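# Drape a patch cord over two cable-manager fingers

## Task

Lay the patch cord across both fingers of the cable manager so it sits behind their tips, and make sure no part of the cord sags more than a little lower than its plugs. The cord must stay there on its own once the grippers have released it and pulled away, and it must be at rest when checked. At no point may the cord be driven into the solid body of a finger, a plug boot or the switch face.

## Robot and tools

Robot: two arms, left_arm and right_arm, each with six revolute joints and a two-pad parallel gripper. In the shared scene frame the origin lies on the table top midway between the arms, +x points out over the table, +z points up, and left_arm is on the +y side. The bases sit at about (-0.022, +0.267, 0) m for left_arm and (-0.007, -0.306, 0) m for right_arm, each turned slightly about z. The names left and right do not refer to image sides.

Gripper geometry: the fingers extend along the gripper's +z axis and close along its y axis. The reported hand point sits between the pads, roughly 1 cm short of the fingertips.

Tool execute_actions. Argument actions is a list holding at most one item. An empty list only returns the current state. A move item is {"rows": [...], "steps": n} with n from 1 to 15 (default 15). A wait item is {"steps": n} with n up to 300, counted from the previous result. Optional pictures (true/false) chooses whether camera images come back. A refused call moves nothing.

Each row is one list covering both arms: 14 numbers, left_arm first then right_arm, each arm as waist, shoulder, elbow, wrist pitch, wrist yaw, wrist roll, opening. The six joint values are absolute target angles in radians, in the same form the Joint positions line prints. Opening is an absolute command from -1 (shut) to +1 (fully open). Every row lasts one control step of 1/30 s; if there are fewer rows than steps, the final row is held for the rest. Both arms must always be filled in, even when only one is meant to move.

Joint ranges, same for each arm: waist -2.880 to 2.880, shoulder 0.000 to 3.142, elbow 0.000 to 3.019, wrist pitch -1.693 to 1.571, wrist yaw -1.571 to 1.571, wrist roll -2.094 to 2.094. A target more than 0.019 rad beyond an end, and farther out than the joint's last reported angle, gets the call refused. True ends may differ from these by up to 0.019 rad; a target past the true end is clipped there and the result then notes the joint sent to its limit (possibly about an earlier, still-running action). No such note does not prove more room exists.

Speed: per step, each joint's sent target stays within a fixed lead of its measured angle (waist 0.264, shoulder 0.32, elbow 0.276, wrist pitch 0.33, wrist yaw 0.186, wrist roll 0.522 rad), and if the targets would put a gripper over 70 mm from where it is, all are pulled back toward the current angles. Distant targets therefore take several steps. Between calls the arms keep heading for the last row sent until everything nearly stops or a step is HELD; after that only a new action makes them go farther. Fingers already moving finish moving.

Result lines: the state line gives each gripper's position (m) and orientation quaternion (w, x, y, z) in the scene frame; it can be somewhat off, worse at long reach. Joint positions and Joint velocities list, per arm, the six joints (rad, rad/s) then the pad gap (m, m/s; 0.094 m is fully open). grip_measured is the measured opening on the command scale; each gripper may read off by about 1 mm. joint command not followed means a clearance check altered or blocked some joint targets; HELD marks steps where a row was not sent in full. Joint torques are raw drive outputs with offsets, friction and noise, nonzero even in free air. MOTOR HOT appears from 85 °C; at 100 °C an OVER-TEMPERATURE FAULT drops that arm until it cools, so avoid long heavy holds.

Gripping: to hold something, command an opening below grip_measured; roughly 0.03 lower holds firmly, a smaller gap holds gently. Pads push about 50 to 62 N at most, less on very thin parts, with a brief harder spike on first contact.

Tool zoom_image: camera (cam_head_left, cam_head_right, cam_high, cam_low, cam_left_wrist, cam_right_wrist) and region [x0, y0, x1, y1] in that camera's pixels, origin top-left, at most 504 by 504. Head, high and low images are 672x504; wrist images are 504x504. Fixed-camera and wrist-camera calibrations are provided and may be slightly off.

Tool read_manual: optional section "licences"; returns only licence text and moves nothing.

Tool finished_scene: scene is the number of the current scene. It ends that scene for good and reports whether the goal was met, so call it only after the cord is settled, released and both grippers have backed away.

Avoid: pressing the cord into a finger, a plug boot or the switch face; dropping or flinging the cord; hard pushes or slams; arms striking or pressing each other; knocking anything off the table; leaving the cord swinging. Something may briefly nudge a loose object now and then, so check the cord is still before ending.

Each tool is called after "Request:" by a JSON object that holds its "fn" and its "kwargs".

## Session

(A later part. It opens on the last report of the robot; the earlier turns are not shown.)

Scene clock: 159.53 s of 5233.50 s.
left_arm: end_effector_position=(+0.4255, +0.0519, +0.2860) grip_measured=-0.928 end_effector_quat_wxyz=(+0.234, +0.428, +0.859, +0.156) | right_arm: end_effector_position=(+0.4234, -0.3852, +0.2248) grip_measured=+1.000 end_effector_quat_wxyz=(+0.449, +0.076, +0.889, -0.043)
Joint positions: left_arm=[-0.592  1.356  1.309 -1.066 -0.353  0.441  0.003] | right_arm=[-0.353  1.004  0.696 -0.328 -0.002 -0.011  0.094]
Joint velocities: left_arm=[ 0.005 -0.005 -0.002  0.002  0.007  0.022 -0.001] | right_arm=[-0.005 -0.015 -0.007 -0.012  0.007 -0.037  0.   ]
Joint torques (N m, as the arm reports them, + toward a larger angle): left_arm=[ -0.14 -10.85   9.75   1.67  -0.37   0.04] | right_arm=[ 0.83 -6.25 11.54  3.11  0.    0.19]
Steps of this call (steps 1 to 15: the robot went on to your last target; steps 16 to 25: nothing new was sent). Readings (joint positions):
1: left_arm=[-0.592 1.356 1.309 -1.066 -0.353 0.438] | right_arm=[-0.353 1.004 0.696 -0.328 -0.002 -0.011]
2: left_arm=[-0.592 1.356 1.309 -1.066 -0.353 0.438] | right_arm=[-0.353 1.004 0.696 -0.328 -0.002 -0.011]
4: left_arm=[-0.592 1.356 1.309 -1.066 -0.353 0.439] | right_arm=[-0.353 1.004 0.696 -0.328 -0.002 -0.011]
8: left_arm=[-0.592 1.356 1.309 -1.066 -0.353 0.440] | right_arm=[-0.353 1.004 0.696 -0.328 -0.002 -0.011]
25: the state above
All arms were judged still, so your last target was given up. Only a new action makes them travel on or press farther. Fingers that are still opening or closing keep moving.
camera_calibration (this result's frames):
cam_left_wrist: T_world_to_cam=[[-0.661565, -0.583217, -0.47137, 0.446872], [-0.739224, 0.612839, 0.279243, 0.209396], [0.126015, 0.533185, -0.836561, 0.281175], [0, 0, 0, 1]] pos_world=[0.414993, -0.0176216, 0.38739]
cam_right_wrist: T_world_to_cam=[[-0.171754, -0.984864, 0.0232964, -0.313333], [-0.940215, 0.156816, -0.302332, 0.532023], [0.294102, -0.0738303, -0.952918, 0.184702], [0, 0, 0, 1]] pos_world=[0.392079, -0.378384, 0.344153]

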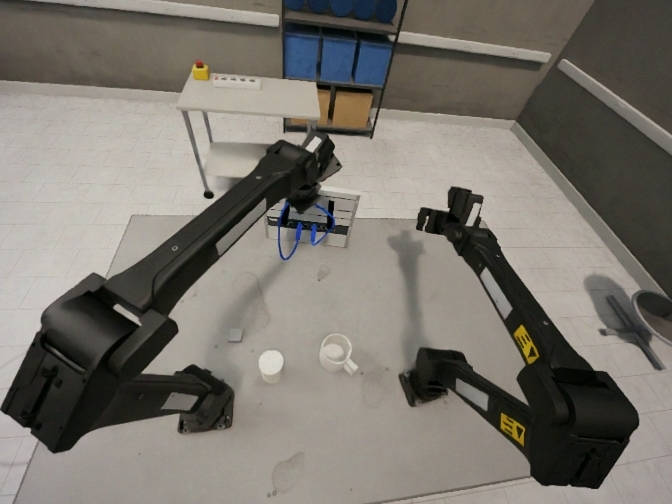

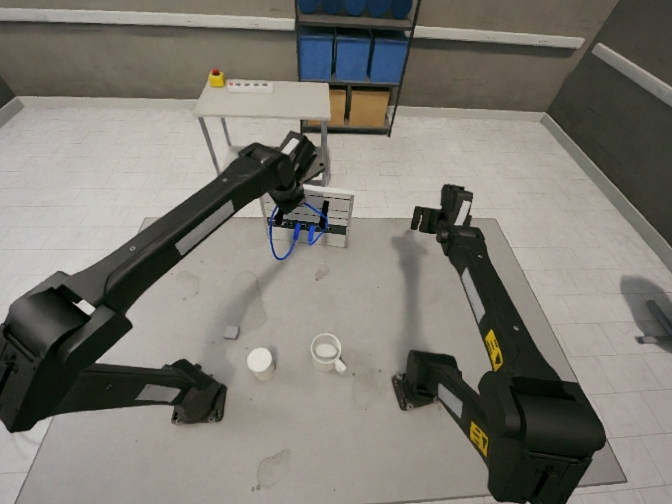

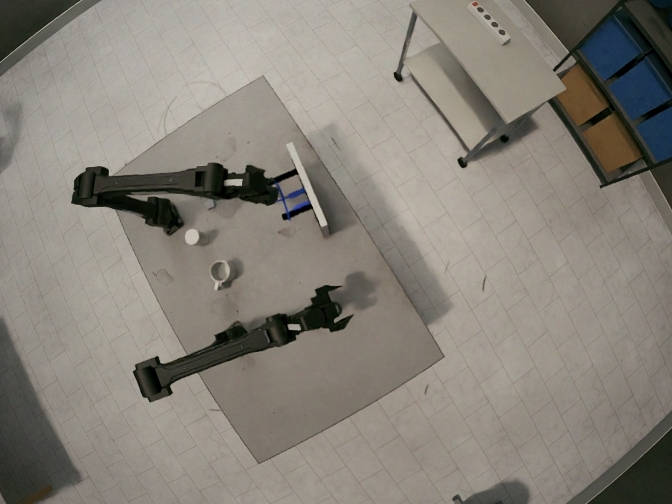

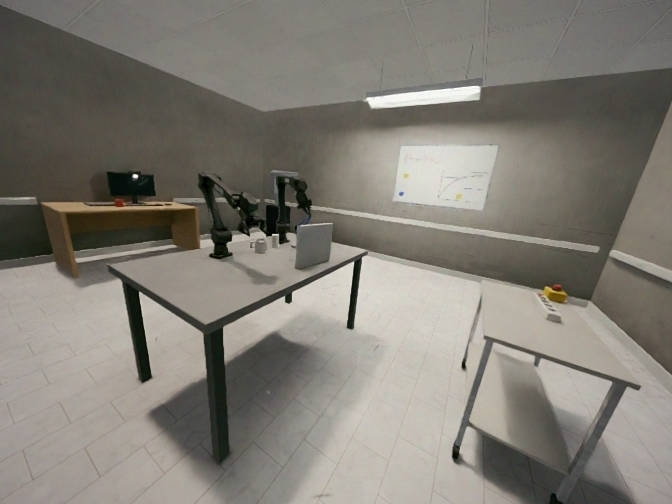

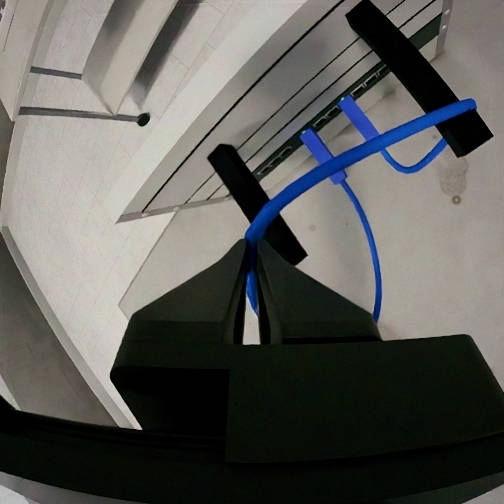

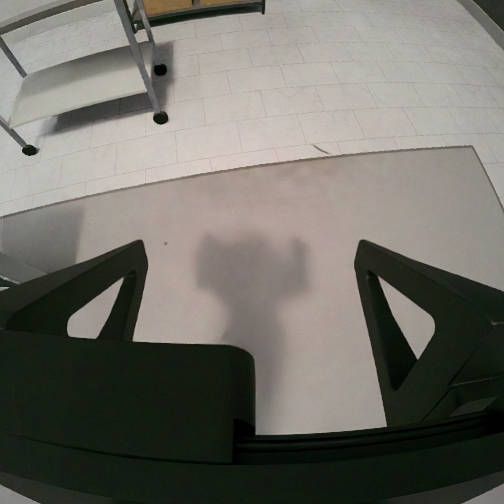

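Request:
{"fn": "execute_actions", "kwargs": {"actions": [{"rows": [[-0.575,1.465,1.43,-1.04,-0.357,1.1,-0.97,-0.35,1.0,0.7,-0.3,0,0,1]],"steps":15}], "pictures": false}}

Request:
{"fn": "execute_actions", "kwargs": {"actions": [{"steps":20}], "pictures": false}}

Request:
{"fn": "execute_actions", "kwargs": {"actions": [{"rows": [[-0.64,1.52,1.345,-0.915,-0.357,1.07,-0.97,-0.35,1.0,0.7,-0.3,0,0,1]],"steps":15}], "pictures": false}}

Request:
{"fn": "execute_actions", "kwargs": {"actions": [{"rows": [[-0.64,1.535,1.292,-0.85,-0.357,1.07,-0.97,-0.35,1.0,0.7,-0.3,0,0,1]],"steps":15}], "pictures": false}}

Request:
{"fn": "execute_actions", "kwargs": {"actions": [{"steps":15}], "pictures": false}}

Request:
{"fn": "execute_actions", "kwargs": {"actions": [{"rows": [[-0.64,1.535,1.292,-0.85,-0.357,1.07,-0.5,-0.35,1.0,0.7,-0.3,0,0,1]],"steps":15}], "pictures": false}}

Request:
{"fn": "execute_actions", "kwargs": {"actions": [{"steps":30}]}}

Request:
{"fn": "zoom_image", "kwargs": {"camera": "cam_head_right", "region": [230,140,400,310]}}

Scene clock: 172.07 s of 5233.50 s.
left_arm: end_effector_position=(+0.4588, +0.0309, +0.2701) grip_measured=-0.928 end_effector_quat_wxyz=(+0.166, +0.673, +0.687, +0.219) | right_arm: end_effector_position=(+0.4234, -0.3852, +0.2248) grip_measured=+1.000 end_effector_quat_wxyz=(+0.449, +0.076, +0.889, -0.043)
Joint positions: left_arm=[-0.592  1.471  1.39  -1.051 -0.353  1.063  0.003] | right_arm=[-0.353  1.004  0.696 -0.328 -0.002 -0.011  0.094]
Joint velocities: left_arm=[ 0.005  0.005 -0.007 -0.012 -0.037  0.198  0.   ] | right_arm=[-0.005 -0.005 -0.022 -0.002 -0.007 -0.051  0.   ]
Joint torques (N m, as the arm reports them, + toward a larger angle): left_arm=[  0.92 -12.52  12.77   1.64  -0.35   0.11] | right_arm=[ 0.42 -6.26 11.27  3.41  0.05  0.15]
Steps of this call (steps 1 to 361: nothing new was sent; steps 362 to 376: all 15 steps of this action). Readings (joint positions):
362: left_arm=[-0.592 1.365 1.317 -1.066 -0.353 0.527] | right_arm=[-0.353 1.004 0.696 -0.328 -0.002 -0.011]
363: left_arm=[-0.592 1.381 1.338 -1.066 -0.353 0.627] | right_arm=[-0.353 1.004 0.696 -0.328 -0.002 -0.011]
365: left_arm=[-0.592 1.424 1.378 -1.059 -0.353 0.793] | right_arm=[-0.353 1.004 0.696 -0.328 -0.002 -0.011]
369: left_arm=[-0.592 1.469 1.390 -1.051 -0.353 0.968] | right_arm=[-0.353 1.004 0.696 -0.328 -0.002 -0.011]
376: the state above

Scene clock: 172.73 s of 5233.50 s.
left_arm: end_effector_position=(+0.4588, +0.0309, +0.2701) grip_measured=-0.928 end_effector_quat_wxyz=(+0.163, +0.681, +0.679, +0.221) | right_arm: end_effector_position=(+0.4234, -0.3852, +0.2248) grip_measured=+1.000 end_effector_quat_wxyz=(+0.449, +0.076, +0.889, -0.043)
Joint positions: left_arm=[-0.592  1.471  1.39  -1.051 -0.353  1.087  0.003] | right_arm=[-0.353  1.004  0.696 -0.328 -0.002 -0.011  0.094]
Joint velocities: left_arm=[-0.015 -0.015 -0.012  0.007 -0.022 -0.081 -0.001] | right_arm=[-0.005 -0.024 -0.007 -0.012  0.007  0.022  0.   ]
Joint torques (N m, as the arm reports them, + toward a larger angle): left_arm=[  1.08 -12.67  12.8    1.46  -0.34   0.06] | right_arm=[ 0.82 -6.72 11.5   3.31  0.02  0.18]
Steps of this call (steps 1 to 20: the robot went on to your last target). Readings (joint positions):
1: left_arm=[-0.592 1.471 1.390 -1.051 -0.353 1.068] | right_arm=[-0.353 1.004 0.696 -0.328 -0.002 -0.011]
2: left_arm=[-0.592 1.471 1.390 -1.051 -0.353 1.072] | right_arm=[-0.353 1.004 0.696 -0.328 -0.002 -0.011]
4: left_arm=[-0.592 1.471 1.390 -1.051 -0.353 1.078] | right_arm=[-0.353 1.004 0.696 -0.328 -0.002 -0.011]
8: left_arm=[-0.592 1.471 1.390 -1.051 -0.353 1.084] | right_arm=[-0.353 1.004 0.696 -0.328 -0.002 -0.011]
20: the state above

Scene clock: 173.23 s of 5233.50 s.
left_arm: end_effector_position=(+0.4640, -0.0006, +0.2356) grip_measured=-0.928 end_effector_quat_wxyz=(+0.179, +0.691, +0.665, +0.220) | right_arm: end_effector_position=(+0.4234, -0.3852, +0.2248) grip_measured=+1.000 end_effector_quat_wxyz=(+0.449, +0.076, +0.889, -0.043)
Joint positions: left_arm=[-0.635  1.52   1.346 -0.934 -0.356  1.082  0.003] | right_arm=[-0.353  1.004  0.696 -0.328 -0.002 -0.011  0.094]
Joint velocities: left_arm=[-0.015 -0.005 -0.002 -0.012 -0.051  0.007 -0.001] | right_arm=[ 0.005 -0.005 -0.002  0.017 -0.081 -0.066  0.   ]
Joint torques (N m, as the arm reports them, + toward a larger angle): left_arm=[  0.26 -13.01   9.28   1.8   -0.27  -0.13] | right_arm=[ 0.55 -6.74 11.29  2.98  0.06  0.13]
Steps of this call (steps 1 to 15: all 15 steps of this action). Readings (joint positions):
1: left_arm=[-0.594 1.473 1.382 -1.026 -0.355 1.087] | right_arm=[-0.353 1.004 0.696 -0.328 -0.002 -0.011]
2: left_arm=[-0.598 1.473 1.374 -0.990 -0.356 1.085] | right_arm=[-0.353 1.004 0.696 -0.328 -0.002 -0.011]
4: left_arm=[-0.611 1.487 1.363 -0.951 -0.356 1.084] | right_arm=[-0.353 1.004 0.696 -0.328 -0.002 -0.011]
8: left_arm=[-0.633 1.514 1.350 -0.937 -0.356 1.083] | right_arm=[-0.353 1.004 0.696 -0.328 -0.002 -0.011]
15: the state above

Scene clock: 173.73 s of 5233.50 s.
left_arm: end_effector_position=(+0.4637, -0.0004, +0.2148) grip_measured=-0.928 end_effector_quat_wxyz=(+0.183, +0.689, +0.665, +0.221) | right_arm: end_effector_position=(+0.4234, -0.3852, +0.2248) grip_measured=+1.000 end_effector_quat_wxyz=(+0.449, +0.076, +0.889, -0.043)
Joint positions: left_arm=[-0.635  1.526  1.295 -0.869 -0.356  1.082  0.003] | right_arm=[-0.353  1.004  0.696 -0.328 -0.002 -0.011  0.094]
Joint velocities: left_arm=[-0.015 -0.015 -0.022 -0.012  0.037  0.037  0.   ] | right_arm=[-0.005 -0.015  0.007 -0.002 -0.037 -0.051  0.   ]
Joint torques (N m, as the arm reports them, + toward a larger angle): left_arm=[ -0.54 -11.52   9.18   1.85  -0.24  -0.11] | right_arm=[ 0.69 -6.92 11.33  3.34  0.03  0.15]
Steps of this call (steps 1 to 15: all 15 steps of this action). Readings (joint positions):
1: left_arm=[-0.635 1.520 1.337 -0.918 -0.356 1.082] | right_arm=[-0.353 1.004 0.696 -0.328 -0.002 -0.011]
2: left_arm=[-0.635 1.518 1.327 -0.896 -0.356 1.082] | right_arm=[-0.353 1.004 0.696 -0.328 -0.002 -0.011]
4: left_arm=[-0.635 1.519 1.308 -0.877 -0.356 1.082] | right_arm=[-0.353 1.004 0.696 -0.328 -0.002 -0.011]
8: left_arm=[-0.635 1.526 1.295 -0.873 -0.356 1.082] | right_arm=[-0.353 1.004 0.696 -0.328 -0.002 -0.011]
15: the state above

Scene clock: 174.23 s of 5233.50 s.
left_arm: end_effector_position=(+0.4637, -0.0004, +0.2148) grip_measured=-0.928 end_effector_quat_wxyz=(+0.183, +0.689, +0.665, +0.221) | right_arm: end_effector_position=(+0.4234, -0.3852, +0.2248) grip_measured=+1.000 end_effector_quat_wxyz=(+0.449, +0.076, +0.889, -0.043)
Joint positions: left_arm=[-0.635  1.526  1.295 -0.869 -0.356  1.082  0.003] | right_arm=[-0.353  1.004  0.696 -0.328 -0.002 -0.011  0.094]
Joint velocities: left_arm=[-0.005 -0.005  0.002  0.002 -0.007 -0.051 -0.001] | right_arm=[-0.005 -0.005  0.002  0.027 -0.037 -0.022  0.   ]
Joint torques (N m, as the arm reports them, + toward a larger angle): left_arm=[ -0.64 -12.21   9.24   1.78  -0.25  -0.11] | right_arm=[ 0.92 -6.74 11.32  3.29  0.05  0.16]
Steps of this call (steps 1 to 15: the robot went on to your last target). Readings (joint positions):
1: left_arm=[-0.635 1.526 1.295 -0.869 -0.356 1.082] | right_arm=[-0.353 1.004 0.696 -0.328 -0.002 -0.011]
2: left_arm=[-0.635 1.526 1.295 -0.869 -0.356 1.082] | right_arm=[-0.353 1.004 0.696 -0.328 -0.002 -0.011]
4: left_arm=[-0.635 1.526 1.295 -0.869 -0.356 1.082] | right_arm=[-0.353 1.004 0.696 -0.328 -0.002 -0.011]
8: left_arm=[-0.635 1.526 1.295 -0.869 -0.356 1.082] | right_arm=[-0.353 1.004 0.696 -0.328 -0.002 -0.011]
15: the state above
All arms were judged still, so your last target was given up. Only a new action makes them travel on or press farther. Fingers that are still opening or closing keep moving.

Scene clock: 174.73 s of 5233.50 s.
left_arm: end_effector_position=(+0.4637, -0.0004, +0.2148) grip_measured=-0.502 end_effector_quat_wxyz=(+0.183, +0.689, +0.665, +0.221) | right_arm: end_effector_position=(+0.4234, -0.3852, +0.2248) grip_measured=+1.000 end_effector_quat_wxyz=(+0.449, +0.076, +0.889, -0.043)
Joint positions: left_arm=[-0.635  1.526  1.295 -0.869 -0.356  1.082  0.023] | right_arm=[-0.353  1.004  0.696 -0.328 -0.002 -0.011  0.094]
Joint velocities: left_arm=[-0.015 -0.015 -0.007 -0.007  0.051  0.037 -0.   ] | right_arm=[-0.005 -0.005 -0.012  0.002 -0.066 -0.051  0.   ]
Joint torques (N m, as the arm reports them, + toward a larger angle): left_arm=[ -0.46 -11.96   9.17   1.87  -0.23  -0.11] | right_arm=[ 0.66 -6.49 11.43  3.18  0.02  0.15]
Steps of this call (steps 1 to 15: all 15 steps of this action). Readings (joint positions):
1: left_arm=[-0.635 1.526 1.295 -0.869 -0.356 1.082] | right_arm=[-0.353 1.004 0.696 -0.328 -0.002 -0.011]
2: left_arm=[-0.635 1.526 1.295 -0.869 -0.356 1.082] | right_arm=[-0.353 1.004 0.696 -0.328 -0.002 -0.011]
4: left_arm=[-0.635 1.526 1.295 -0.869 -0.356 1.082] | right_arm=[-0.353 1.004 0.696 -0.328 -0.002 -0.011]
8: left_arm=[-0.635 1.526 1.295 -0.869 -0.356 1.082] | right_arm=[-0.353 1.004 0.696 -0.328 -0.002 -0.011]
15: the state above

Scene clock: 175.73 s of 5233.50 s.
left_arm: end_effector_position=(+0.4637, -0.0004, +0.2148) grip_measured=-0.502 end_effector_quat_wxyz=(+0.183, +0.689, +0.665, +0.221) | right_arm: end_effector_position=(+0.4234, -0.3852, +0.2248) grip_measured=+1.000 end_effector_quat_wxyz=(+0.449, +0.076, +0.889, -0.043)
Joint positions: left_arm=[-0.635  1.526  1.295 -0.869 -0.356  1.082  0.023] | right_arm=[-0.353  1.004  0.696 -0.328 -0.002 -0.011  0.094]
Joint velocities: left_arm=[-0.005 -0.005 -0.002 -0.007 -0.095  0.037  0.001] | right_arm=[-0.005 -0.015  0.002  0.012  0.007  0.066  0.   ]
Joint torques (N m, as the arm reports them, + toward a larger angle): left_arm=[ -0.75 -12.02   9.26   1.84  -0.25  -0.11] | right_arm=[ 1.26 -7.04 11.28  3.22  0.01  0.15]
Steps of this call (steps 1 to 15: the robot went on to your last target; steps 16 to 30: nothing new was sent). Readings (joint positions):
1: left_arm=[-0.635 1.526 1.295 -0.869 -0.356 1.082] | right_arm=[-0.353 1.004 0.696 -0.328 -0.002 -0.011]
2: left_arm=[-0.635 1.526 1.295 -0.869 -0.356 1.082] | right_arm=[-0.353 1.004 0.696 -0.328 -0.002 -0.011]
4: left_arm=[-0.635 1.526 1.295 -0.869 -0.356 1.082] | right_arm=[-0.353 1.004 0.696 -0.328 -0.002 -0.011]
8: left_arm=[-0.635 1.526 1.295 -0.869 -0.356 1.082] | right_arm=[-0.353 1.004 0.696 -0.328 -0.002 -0.011]
30: the state above
All arms were judged still, so your last target was given up. Only a new action makes them travel on or press farther. Fingers that are still opening or closing keep moving.
camera_calibration (this result's frames):
cam_left_wrist: T_world_to_cam=[[-0.834885, 0.0490672, -0.548232, 0.505135], [-0.309101, 0.782341, 0.54074, 0.0340077], [0.455437, 0.620915, -0.637998, 0.0493125], [0, 0, 0, 1]] pos_world=[0.409783, -0.0820101, 0.290003]
cam_right_wrist: T_world_to_cam=[[-0.171754, -0.984864, 0.0232964, -0.313333], [-0.940215, 0.156816, -0.302332, 0.532023], [0.294102, -0.0738303, -0.952918, 0.184702], [0, 0, 0, 1]] pos_world=[0.392079, -0.378384, 0.344153]

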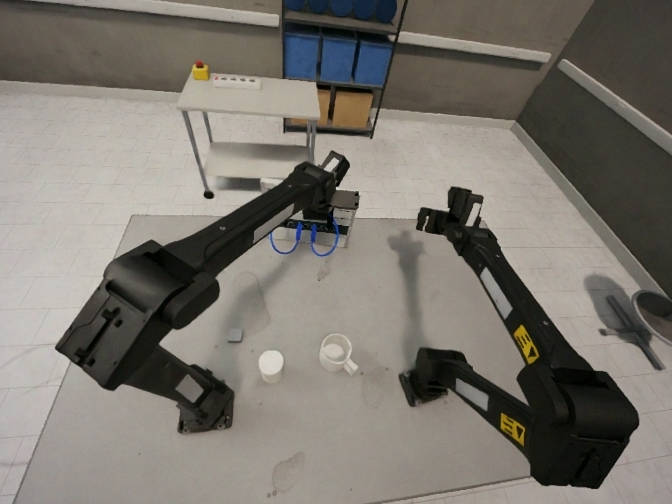

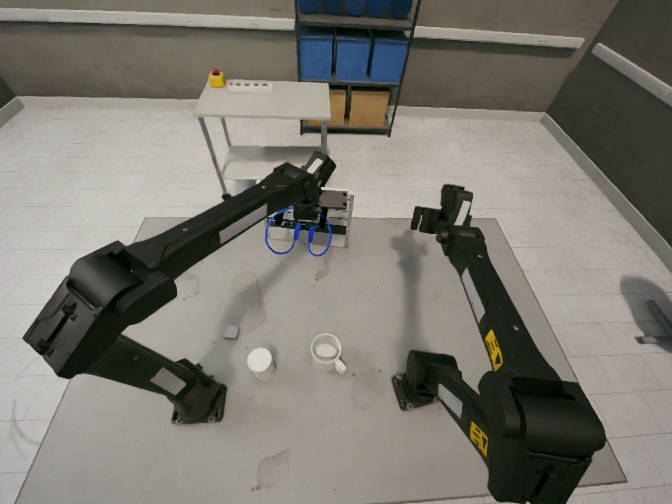

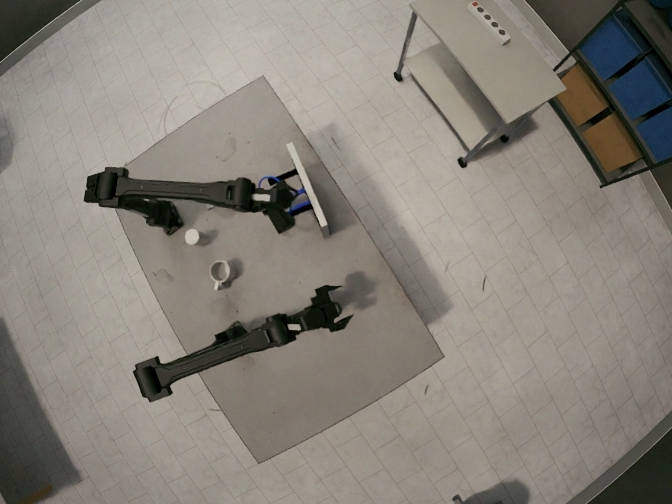

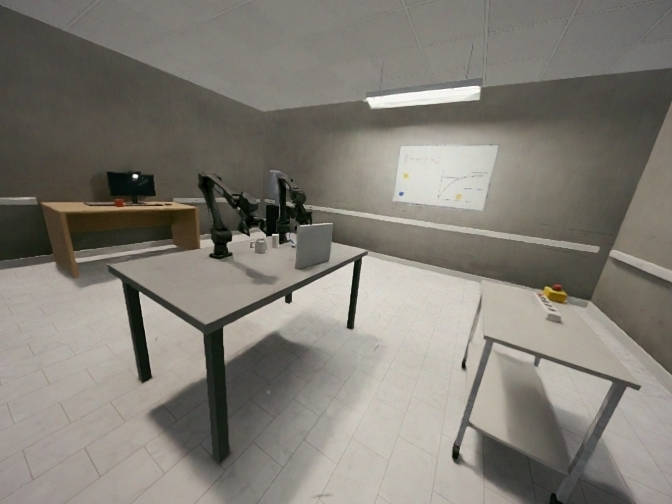

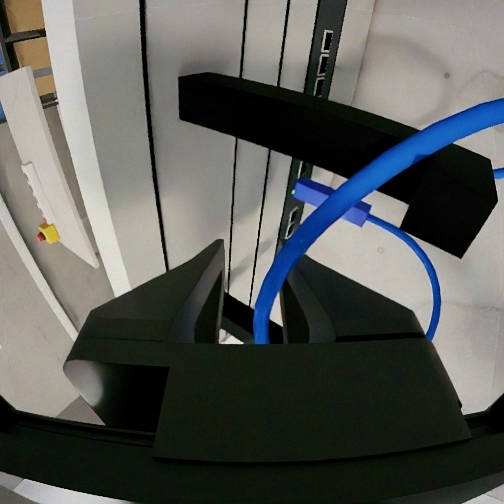

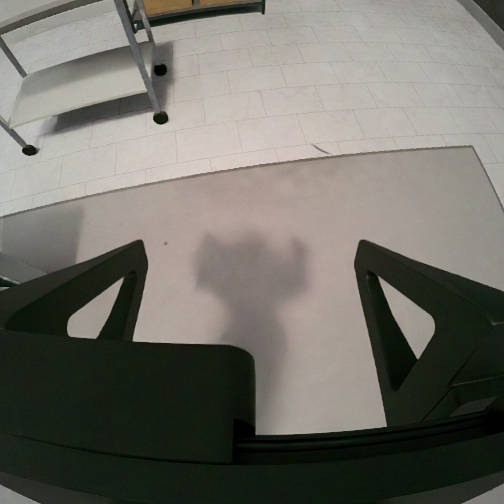

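Region (230, 140, 400, 310) of cam_head_right's 672x504 image, scaled by 2.965, with more detail than that image has.

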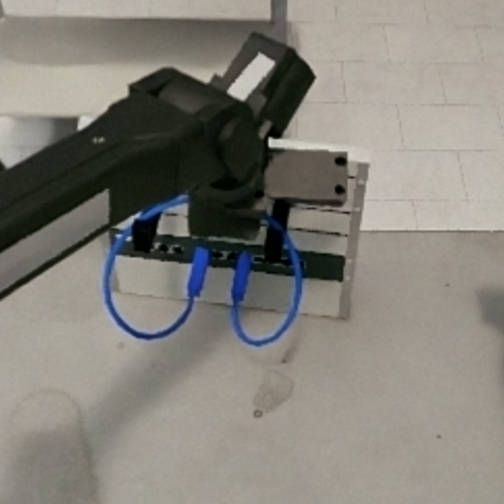

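Request:
{"fn": "execute_actions", "kwargs": {"actions": [{"rows": [[-0.64,1.535,1.292,-0.85,-0.357,1.07,0.0,-0.35,1.0,0.7,-0.3,0,0,1]],"steps":15}], "pictures": false}}

Request:
{"fn": "execute_actions", "kwargs": {"actions": [{"steps":30}]}}

Scene clock: 185.10 s of 5233.50 s.
left_arm: end_effector_position=(+0.4637, -0.0004, +0.2148) grip_measured=-0.002 end_effector_quat_wxyz=(+0.183, +0.689, +0.665, +0.221) | right_arm: end_effector_position=(+0.4234, -0.3852, +0.2248) grip_measured=+1.000 end_effector_quat_wxyz=(+0.449, +0.076, +0.889, -0.043)
Joint positions: left_arm=[-0.635  1.526  1.295 -0.869 -0.356  1.081  0.047] | right_arm=[-0.353  1.004  0.696 -0.328 -0.002 -0.011  0.094]
Joint velocities: left_arm=[-0.015  0.005 -0.007 -0.002 -0.037  0.022 -0.   ] | right_arm=[-0.024  0.005  0.007 -0.012 -0.051 -0.037  0.   ]
Joint torques (N m, as the arm reports them, + toward a larger angle): left_arm=[ -0.62 -11.99   9.25   1.78  -0.24  -0.12] | right_arm=[ 0.42 -6.82 11.5   3.19  0.04  0.16]
Steps of this call (steps 1 to 90: nothing new was sent; then 5.87 s passed at rest; steps 91 to 105: all 15 steps of this action). Readings (joint positions):
91: left_arm=[-0.635 1.526 1.295 -0.869 -0.356 1.082] | right_arm=[-0.353 1.004 0.696 -0.328 -0.002 -0.011]
92: left_arm=[-0.635 1.526 1.295 -0.869 -0.356 1.081] | right_arm=[-0.353 1.004 0.696 -0.328 -0.002 -0.011]
94: left_arm=[-0.635 1.526 1.295 -0.869 -0.356 1.081] | right_arm=[-0.353 1.004 0.696 -0.328 -0.002 -0.011]
98: left_arm=[-0.635 1.526 1.295 -0.869 -0.356 1.081] | right_arm=[-0.353 1.004 0.696 -0.328 -0.002 -0.011]
105: the state above

Scene clock: 186.10 s of 5233.50 s.
left_arm: end_effector_position=(+0.4637, -0.0004, +0.2148) grip_measured=-0.002 end_effector_quat_wxyz=(+0.183, +0.689, +0.665, +0.221) | right_arm: end_effector_position=(+0.4234, -0.3852, +0.2248) grip_measured=+1.000 end_effector_quat_wxyz=(+0.449, +0.076, +0.889, -0.043)
Joint positions: left_arm=[-0.635  1.526  1.295 -0.869 -0.356  1.081  0.047] | right_arm=[-0.353  1.004  0.696 -0.328 -0.002 -0.011  0.094]
Joint velocities: left_arm=[-0.005 -0.005 -0.007 -0.007  0.051 -0.066 -0.   ] | right_arm=[-0.005 -0.015 -0.037  0.002  0.007 -0.037  0.   ]
Joint torques (N m, as the arm reports them, + toward a larger angle): left_arm=[ -0.52 -12.06   9.21   1.74  -0.23  -0.12] | right_arm=[ 1.18 -6.78 11.28  3.07  0.04  0.16]
Steps of this call (steps 1 to 15: the robot went on to your last target; steps 16 to 30: nothing new was sent). Readings (joint positions):
1: left_arm=[-0.635 1.526 1.295 -0.869 -0.356 1.081] | right_arm=[-0.353 1.004 0.696 -0.328 -0.002 -0.011]
2: left_arm=[-0.635 1.526 1.295 -0.869 -0.356 1.081] | right_arm=[-0.353 1.004 0.696 -0.328 -0.002 -0.011]
4: left_arm=[-0.635 1.526 1.295 -0.869 -0.356 1.081] | right_arm=[-0.353 1.004 0.696 -0.328 -0.002 -0.011]
8: left_arm=[-0.635 1.526 1.295 -0.869 -0.356 1.081] | right_arm=[-0.353 1.004 0.696 -0.328 -0.002 -0.011]
30: the state above
All arms were judged still, so your last target was given up. Only a new action makes them travel on or press farther. Fingers that are still opening or closing keep moving.
camera_calibration (this result's frames):
cam_left_wrist: T_world_to_cam=[[-0.834892, 0.0486865, -0.548256, 0.505143], [-0.309359, 0.782356, 0.540571, 0.0341634], [0.455249, 0.620926, -0.638121, 0.049426], [0, 0, 0, 1]] pos_world=[0.409808, -0.0820115, 0.290019]
cam_right_wrist: T_world_to_cam=[[-0.171754, -0.984864, 0.0232964, -0.313333], [-0.940215, 0.156816, -0.302332, 0.532023], [0.294102, -0.0738303, -0.952918, 0.184702], [0, 0, 0, 1]] pos_world=[0.392079, -0.378384, 0.344153]

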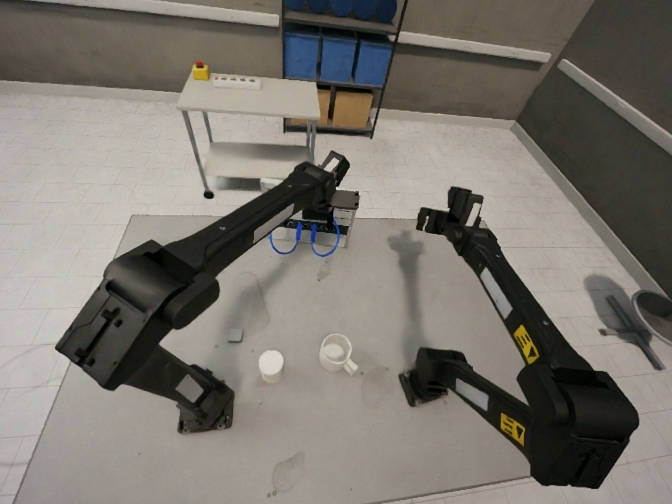

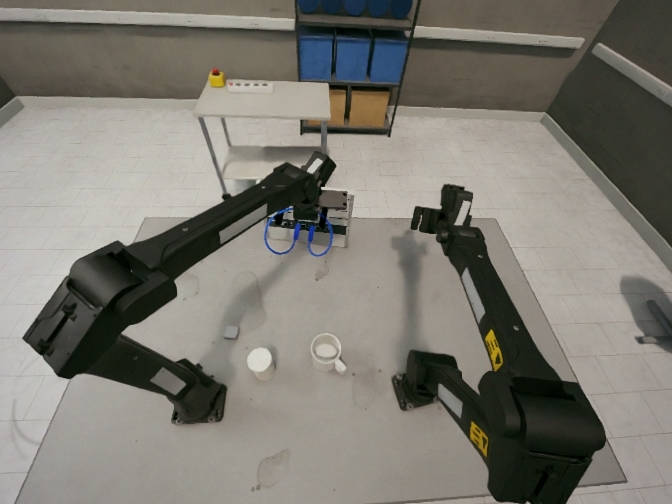

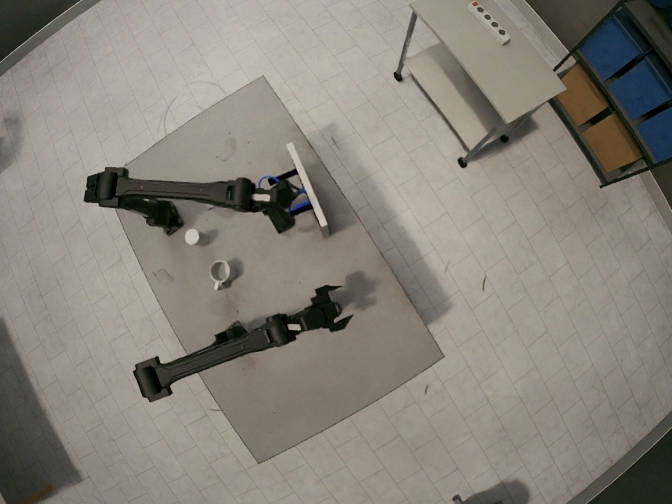

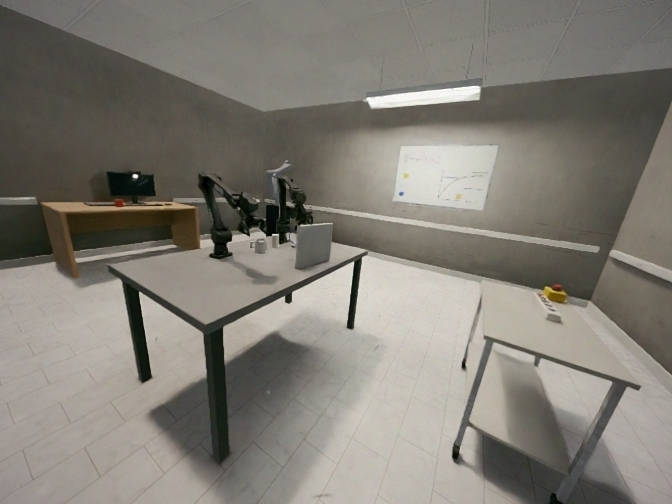

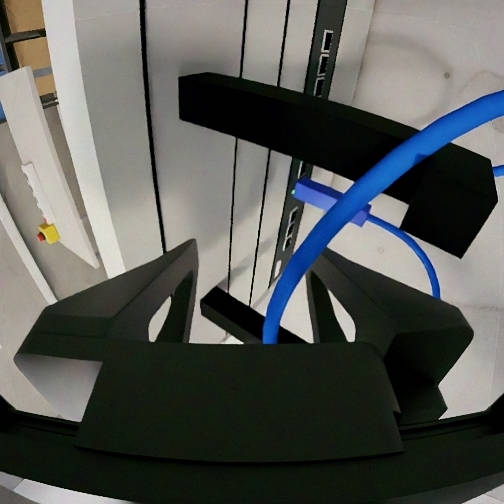

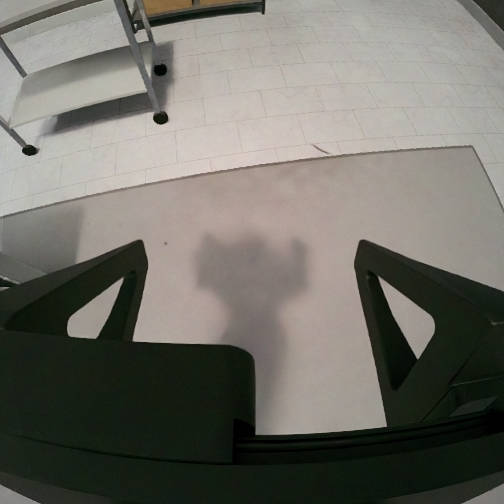

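Request:
{"fn": "execute_actions", "kwargs": {"actions": []}}

Scene clock: 213.53 s of 5233.50 s.
left_arm: end_effector_position=(+0.4637, -0.0004, +0.2148) grip_measured=-0.002 end_effector_quat_wxyz=(+0.183, +0.689, +0.665, +0.221) | right_arm: end_effector_position=(+0.4234, -0.3852, +0.2248) grip_measured=+1.000 end_effector_quat_wxyz=(+0.449, +0.076, +0.889, -0.043)
Joint positions: left_arm=[-0.635  1.526  1.295 -0.869 -0.356  1.081  0.047] | right_arm=[-0.353  1.004  0.696 -0.328 -0.002 -0.011  0.094]
Joint velocities: left_arm=[-0.005 -0.005  0.007 -0.007  0.007  0.007 -0.   ] | right_arm=[-0.005  0.005 -0.012 -0.012  0.007  0.022  0.   ]
Joint torques (N m, as the arm reports them, + toward a larger angle): left_arm=[ -0.71 -12.14   9.21   1.84  -0.24  -0.11] | right_arm=[ 1.53 -7.16 11.31  3.22 -0.01  0.15]
Steps of this call (steps 1 to 90: nothing new was sent; then 24.43 s passed at rest). Readings (joint positions):
1: left_arm=[-0.635 1.526 1.295 -0.869 -0.356 1.081] | right_arm=[-0.353 1.004 0.696 -0.328 -0.002 -0.011]
2: left_arm=[-0.635 1.526 1.295 -0.869 -0.356 1.081] | right_arm=[-0.353 1.004 0.696 -0.328 -0.002 -0.011]
4: left_arm=[-0.635 1.526 1.295 -0.869 -0.356 1.081] | right_arm=[-0.353 1.004 0.696 -0.328 -0.002 -0.011]
8: left_arm=[-0.635 1.526 1.295 -0.869 -0.356 1.081] | right_arm=[-0.353 1.004 0.696 -0.328 -0.002 -0.011]
90: the state above
camera_calibration (this result's frames):
cam_left_wrist: T_world_to_cam=[[-0.834892, 0.0486865, -0.548256, 0.505143], [-0.309359, 0.782356, 0.540571, 0.0341634], [0.455249, 0.620926, -0.638121, 0.049426], [0, 0, 0, 1]] pos_world=[0.409808, -0.0820115, 0.290019]
cam_right_wrist: T_world_to_cam=[[-0.171754, -0.984864, 0.0232964, -0.313333], [-0.940215, 0.156816, -0.302332, 0.532023], [0.294102, -0.0738303, -0.952918, 0.184702], [0, 0, 0, 1]] pos_world=[0.392079, -0.378384, 0.344153]

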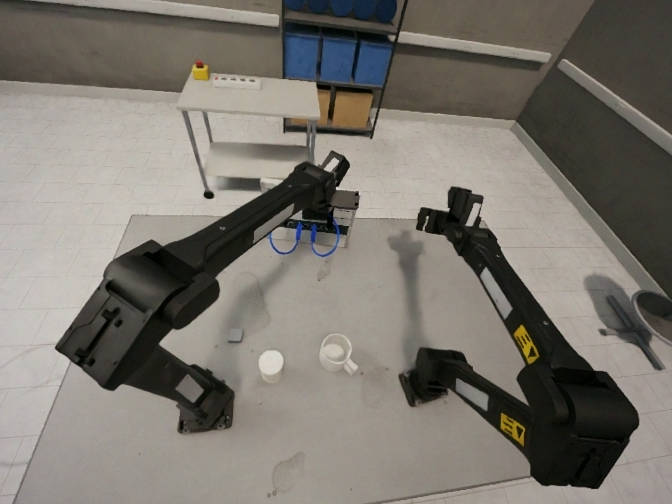

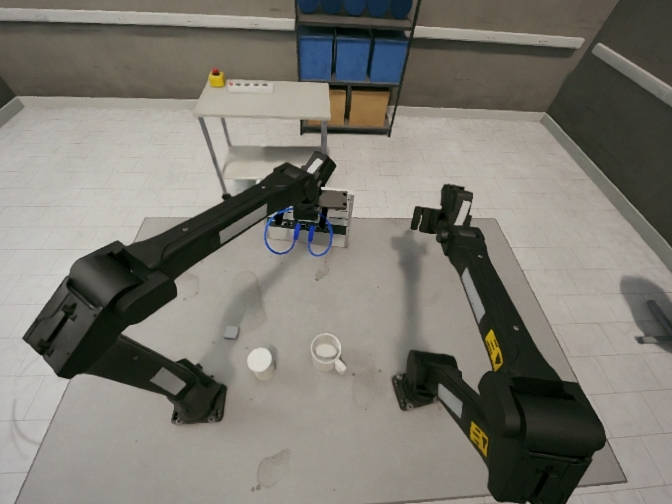

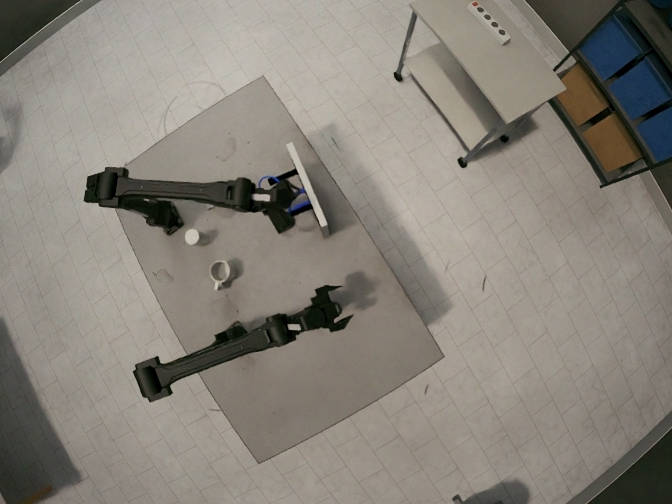

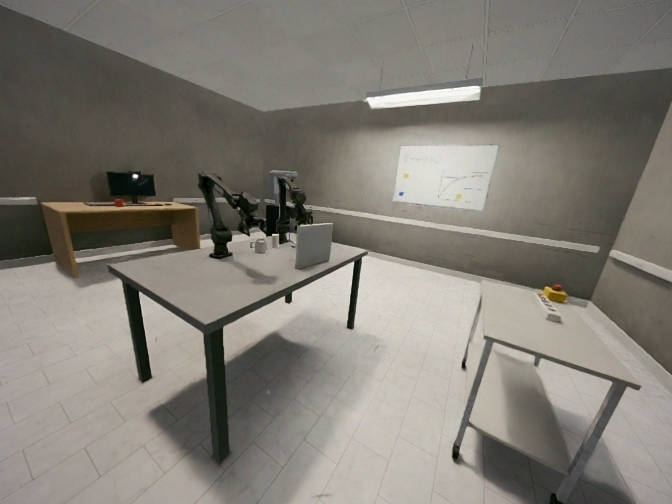

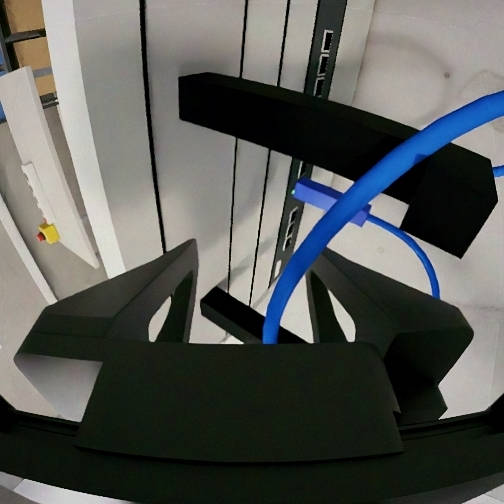

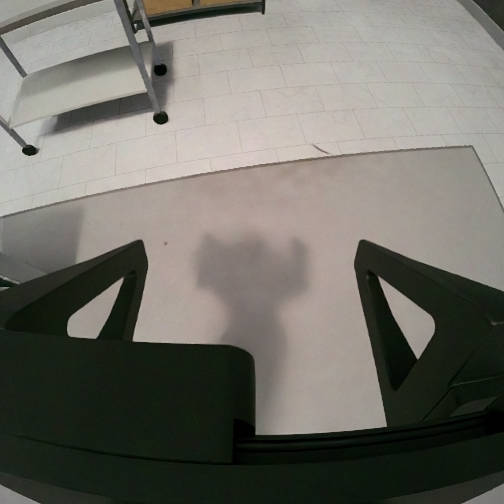

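Request:
{"fn": "execute_actions", "kwargs": {"actions": [{"rows":[[-0.64,1.51,1.30,-0.885,-0.357,1.07,0.3,-0.35,1.0,0.7,-0.3,0,0,1]],"steps":15}], "pictures": false}}

Request:
{"fn": "execute_actions", "kwargs": {"actions": [{"rows":[[-0.64,1.47,1.32,-0.94,-0.357,1.07,0.3,-0.35,1.0,0.7,-0.3,0,0,1]],"steps":15}]}}

Scene clock: 222.30 s of 5233.50 s.
left_arm: end_effector_position=(+0.4629, +0.0001, +0.2176) grip_measured=+0.298 end_effector_quat_wxyz=(+0.185, +0.689, +0.665, +0.221) | right_arm: end_effector_position=(+0.4234, -0.3852, +0.2248) grip_measured=+1.000 end_effector_quat_wxyz=(+0.449, +0.076, +0.889, -0.043)
Joint positions: left_arm=[-0.635  1.52   1.295 -0.871 -0.356  1.081  0.061] | right_arm=[-0.353  1.004  0.696 -0.328 -0.002 -0.011  0.094]
Joint velocities: left_arm=[-0.015 -0.005 -0.002 -0.007  0.051  0.007  0.001] | right_arm=[-0.005 -0.005 -0.007  0.002 -0.007  0.037  0.   ]
Joint torques (N m, as the arm reports them, + toward a larger angle): left_arm=[ -0.66 -13.32   9.84   0.64  -0.24  -0.1 ] | right_arm=[ 0.81 -7.06 11.26  3.36  0.    0.15]
Steps of this call (steps 1 to 90: nothing new was sent; then 5.27 s passed at rest; steps 91 to 105: all 15 steps of this action). Readings (joint positions):
91: left_arm=[-0.635 1.526 1.295 -0.869 -0.356 1.081] | right_arm=[-0.353 1.004 0.696 -0.328 -0.002 -0.011]
92: left_arm=[-0.635 1.525 1.295 -0.870 -0.356 1.081] | right_arm=[-0.353 1.004 0.696 -0.328 -0.002 -0.011]
94: left_arm=[-0.635 1.524 1.295 -0.871 -0.356 1.081] | right_arm=[-0.353 1.004 0.696 -0.328 -0.002 -0.011]
98: left_arm=[-0.635 1.521 1.295 -0.871 -0.356 1.081] | right_arm=[-0.353 1.004 0.696 -0.328 -0.002 -0.011]
105: the state above

Scene clock: 222.80 s of 5233.50 s.
left_arm: end_effector_position=(+0.4491, +0.0098, +0.2392) grip_measured=+0.298 end_effector_quat_wxyz=(+0.184, +0.689, +0.665, +0.221) | right_arm: end_effector_position=(+0.4234, -0.3852, +0.2248) grip_measured=+1.000 end_effector_quat_wxyz=(+0.449, +0.076, +0.889, -0.043)
Joint positions: left_arm=[-0.635  1.467  1.295 -0.927 -0.356  1.081  0.061] | right_arm=[-0.353  1.004  0.696 -0.328 -0.002 -0.011  0.094]
Joint velocities: left_arm=[-0.005 -0.005 -0.032  0.007  0.022  0.037 -0.   ] | right_arm=[-0.005 -0.015 -0.012  0.007  0.007  0.007  0.   ]
Joint torques (N m, as the arm reports them, + toward a larger angle): left_arm=[ -0.6  -11.62  11.55   0.78  -0.24  -0.11] | right_arm=[ 0.96 -6.6  11.31  3.28 -0.02  0.17]
Steps of this call (steps 1 to 15: all 15 steps of this action). Readings (joint positions):
1: left_arm=[-0.635 1.518 1.295 -0.882 -0.356 1.081] | right_arm=[-0.353 1.004 0.696 -0.328 -0.002 -0.011]
2: left_arm=[-0.635 1.513 1.295 -0.899 -0.356 1.081] | right_arm=[-0.353 1.004 0.696 -0.328 -0.002 -0.011]
4: left_arm=[-0.635 1.500 1.295 -0.919 -0.356 1.081] | right_arm=[-0.353 1.004 0.696 -0.328 -0.002 -0.011]
8: left_arm=[-0.635 1.473 1.295 -0.925 -0.356 1.081] | right_arm=[-0.353 1.004 0.696 -0.328 -0.002 -0.011]
15: the state above
camera_calibration (this result's frames):
cam_left_wrist: T_world_to_cam=[[-0.834385, 0.0479455, -0.549093, 0.505894], [-0.310123, 0.782724, 0.539598, 0.00906307], [0.45566, 0.620519, -0.638224, 0.0651606], [0, 0, 0, 1]] pos_world=[0.39523, -0.0717826, 0.314479]
cam_right_wrist: T_world_to_cam=[[-0.171754, -0.984864, 0.0232964, -0.313333], [-0.940215, 0.156816, -0.302332, 0.532023], [0.294102, -0.0738303, -0.952918, 0.184702], [0, 0, 0, 1]] pos_world=[0.392079, -0.378384, 0.344153]

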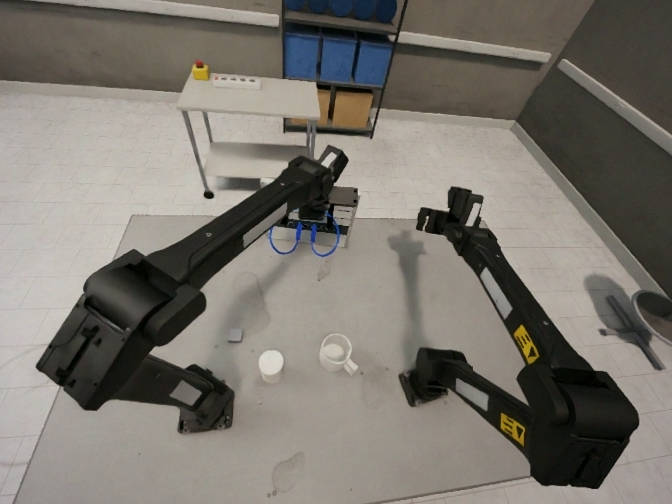

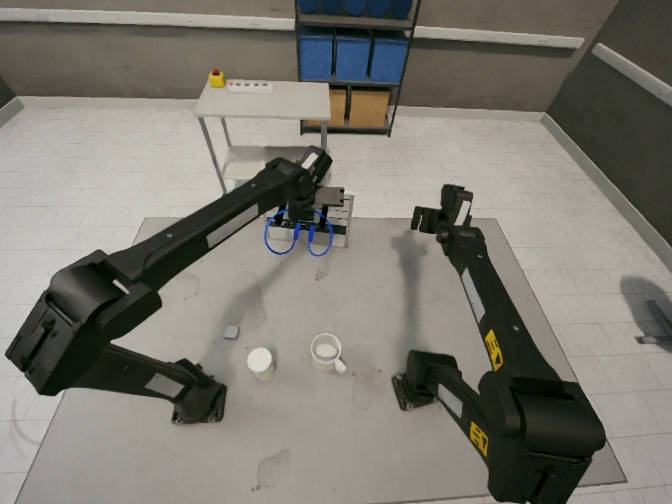

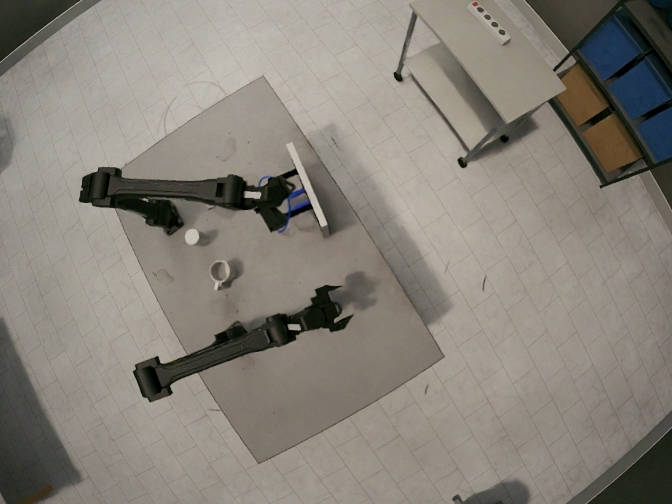

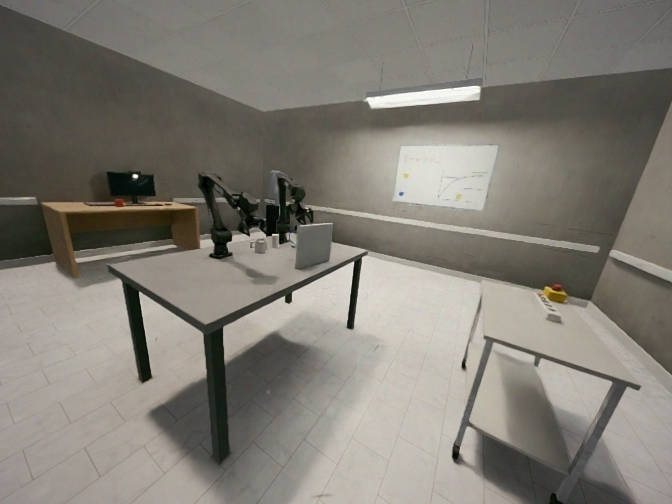

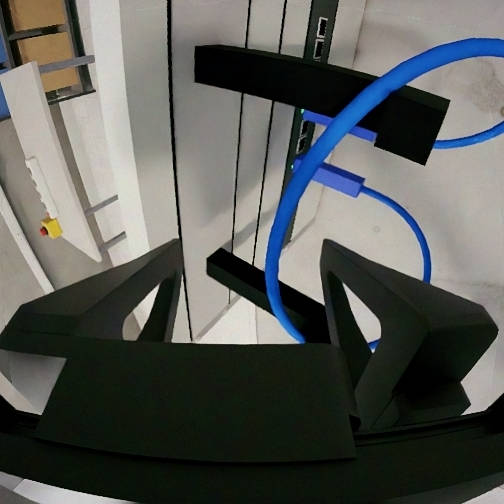

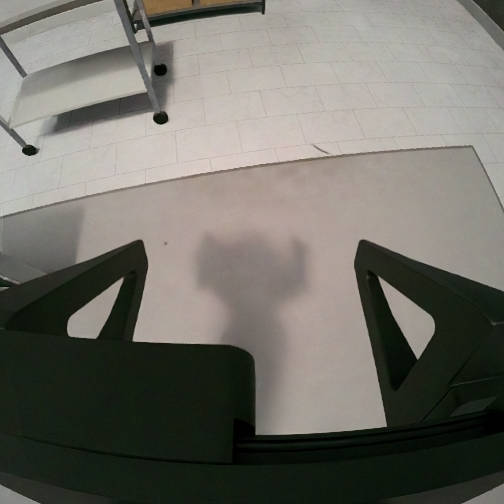

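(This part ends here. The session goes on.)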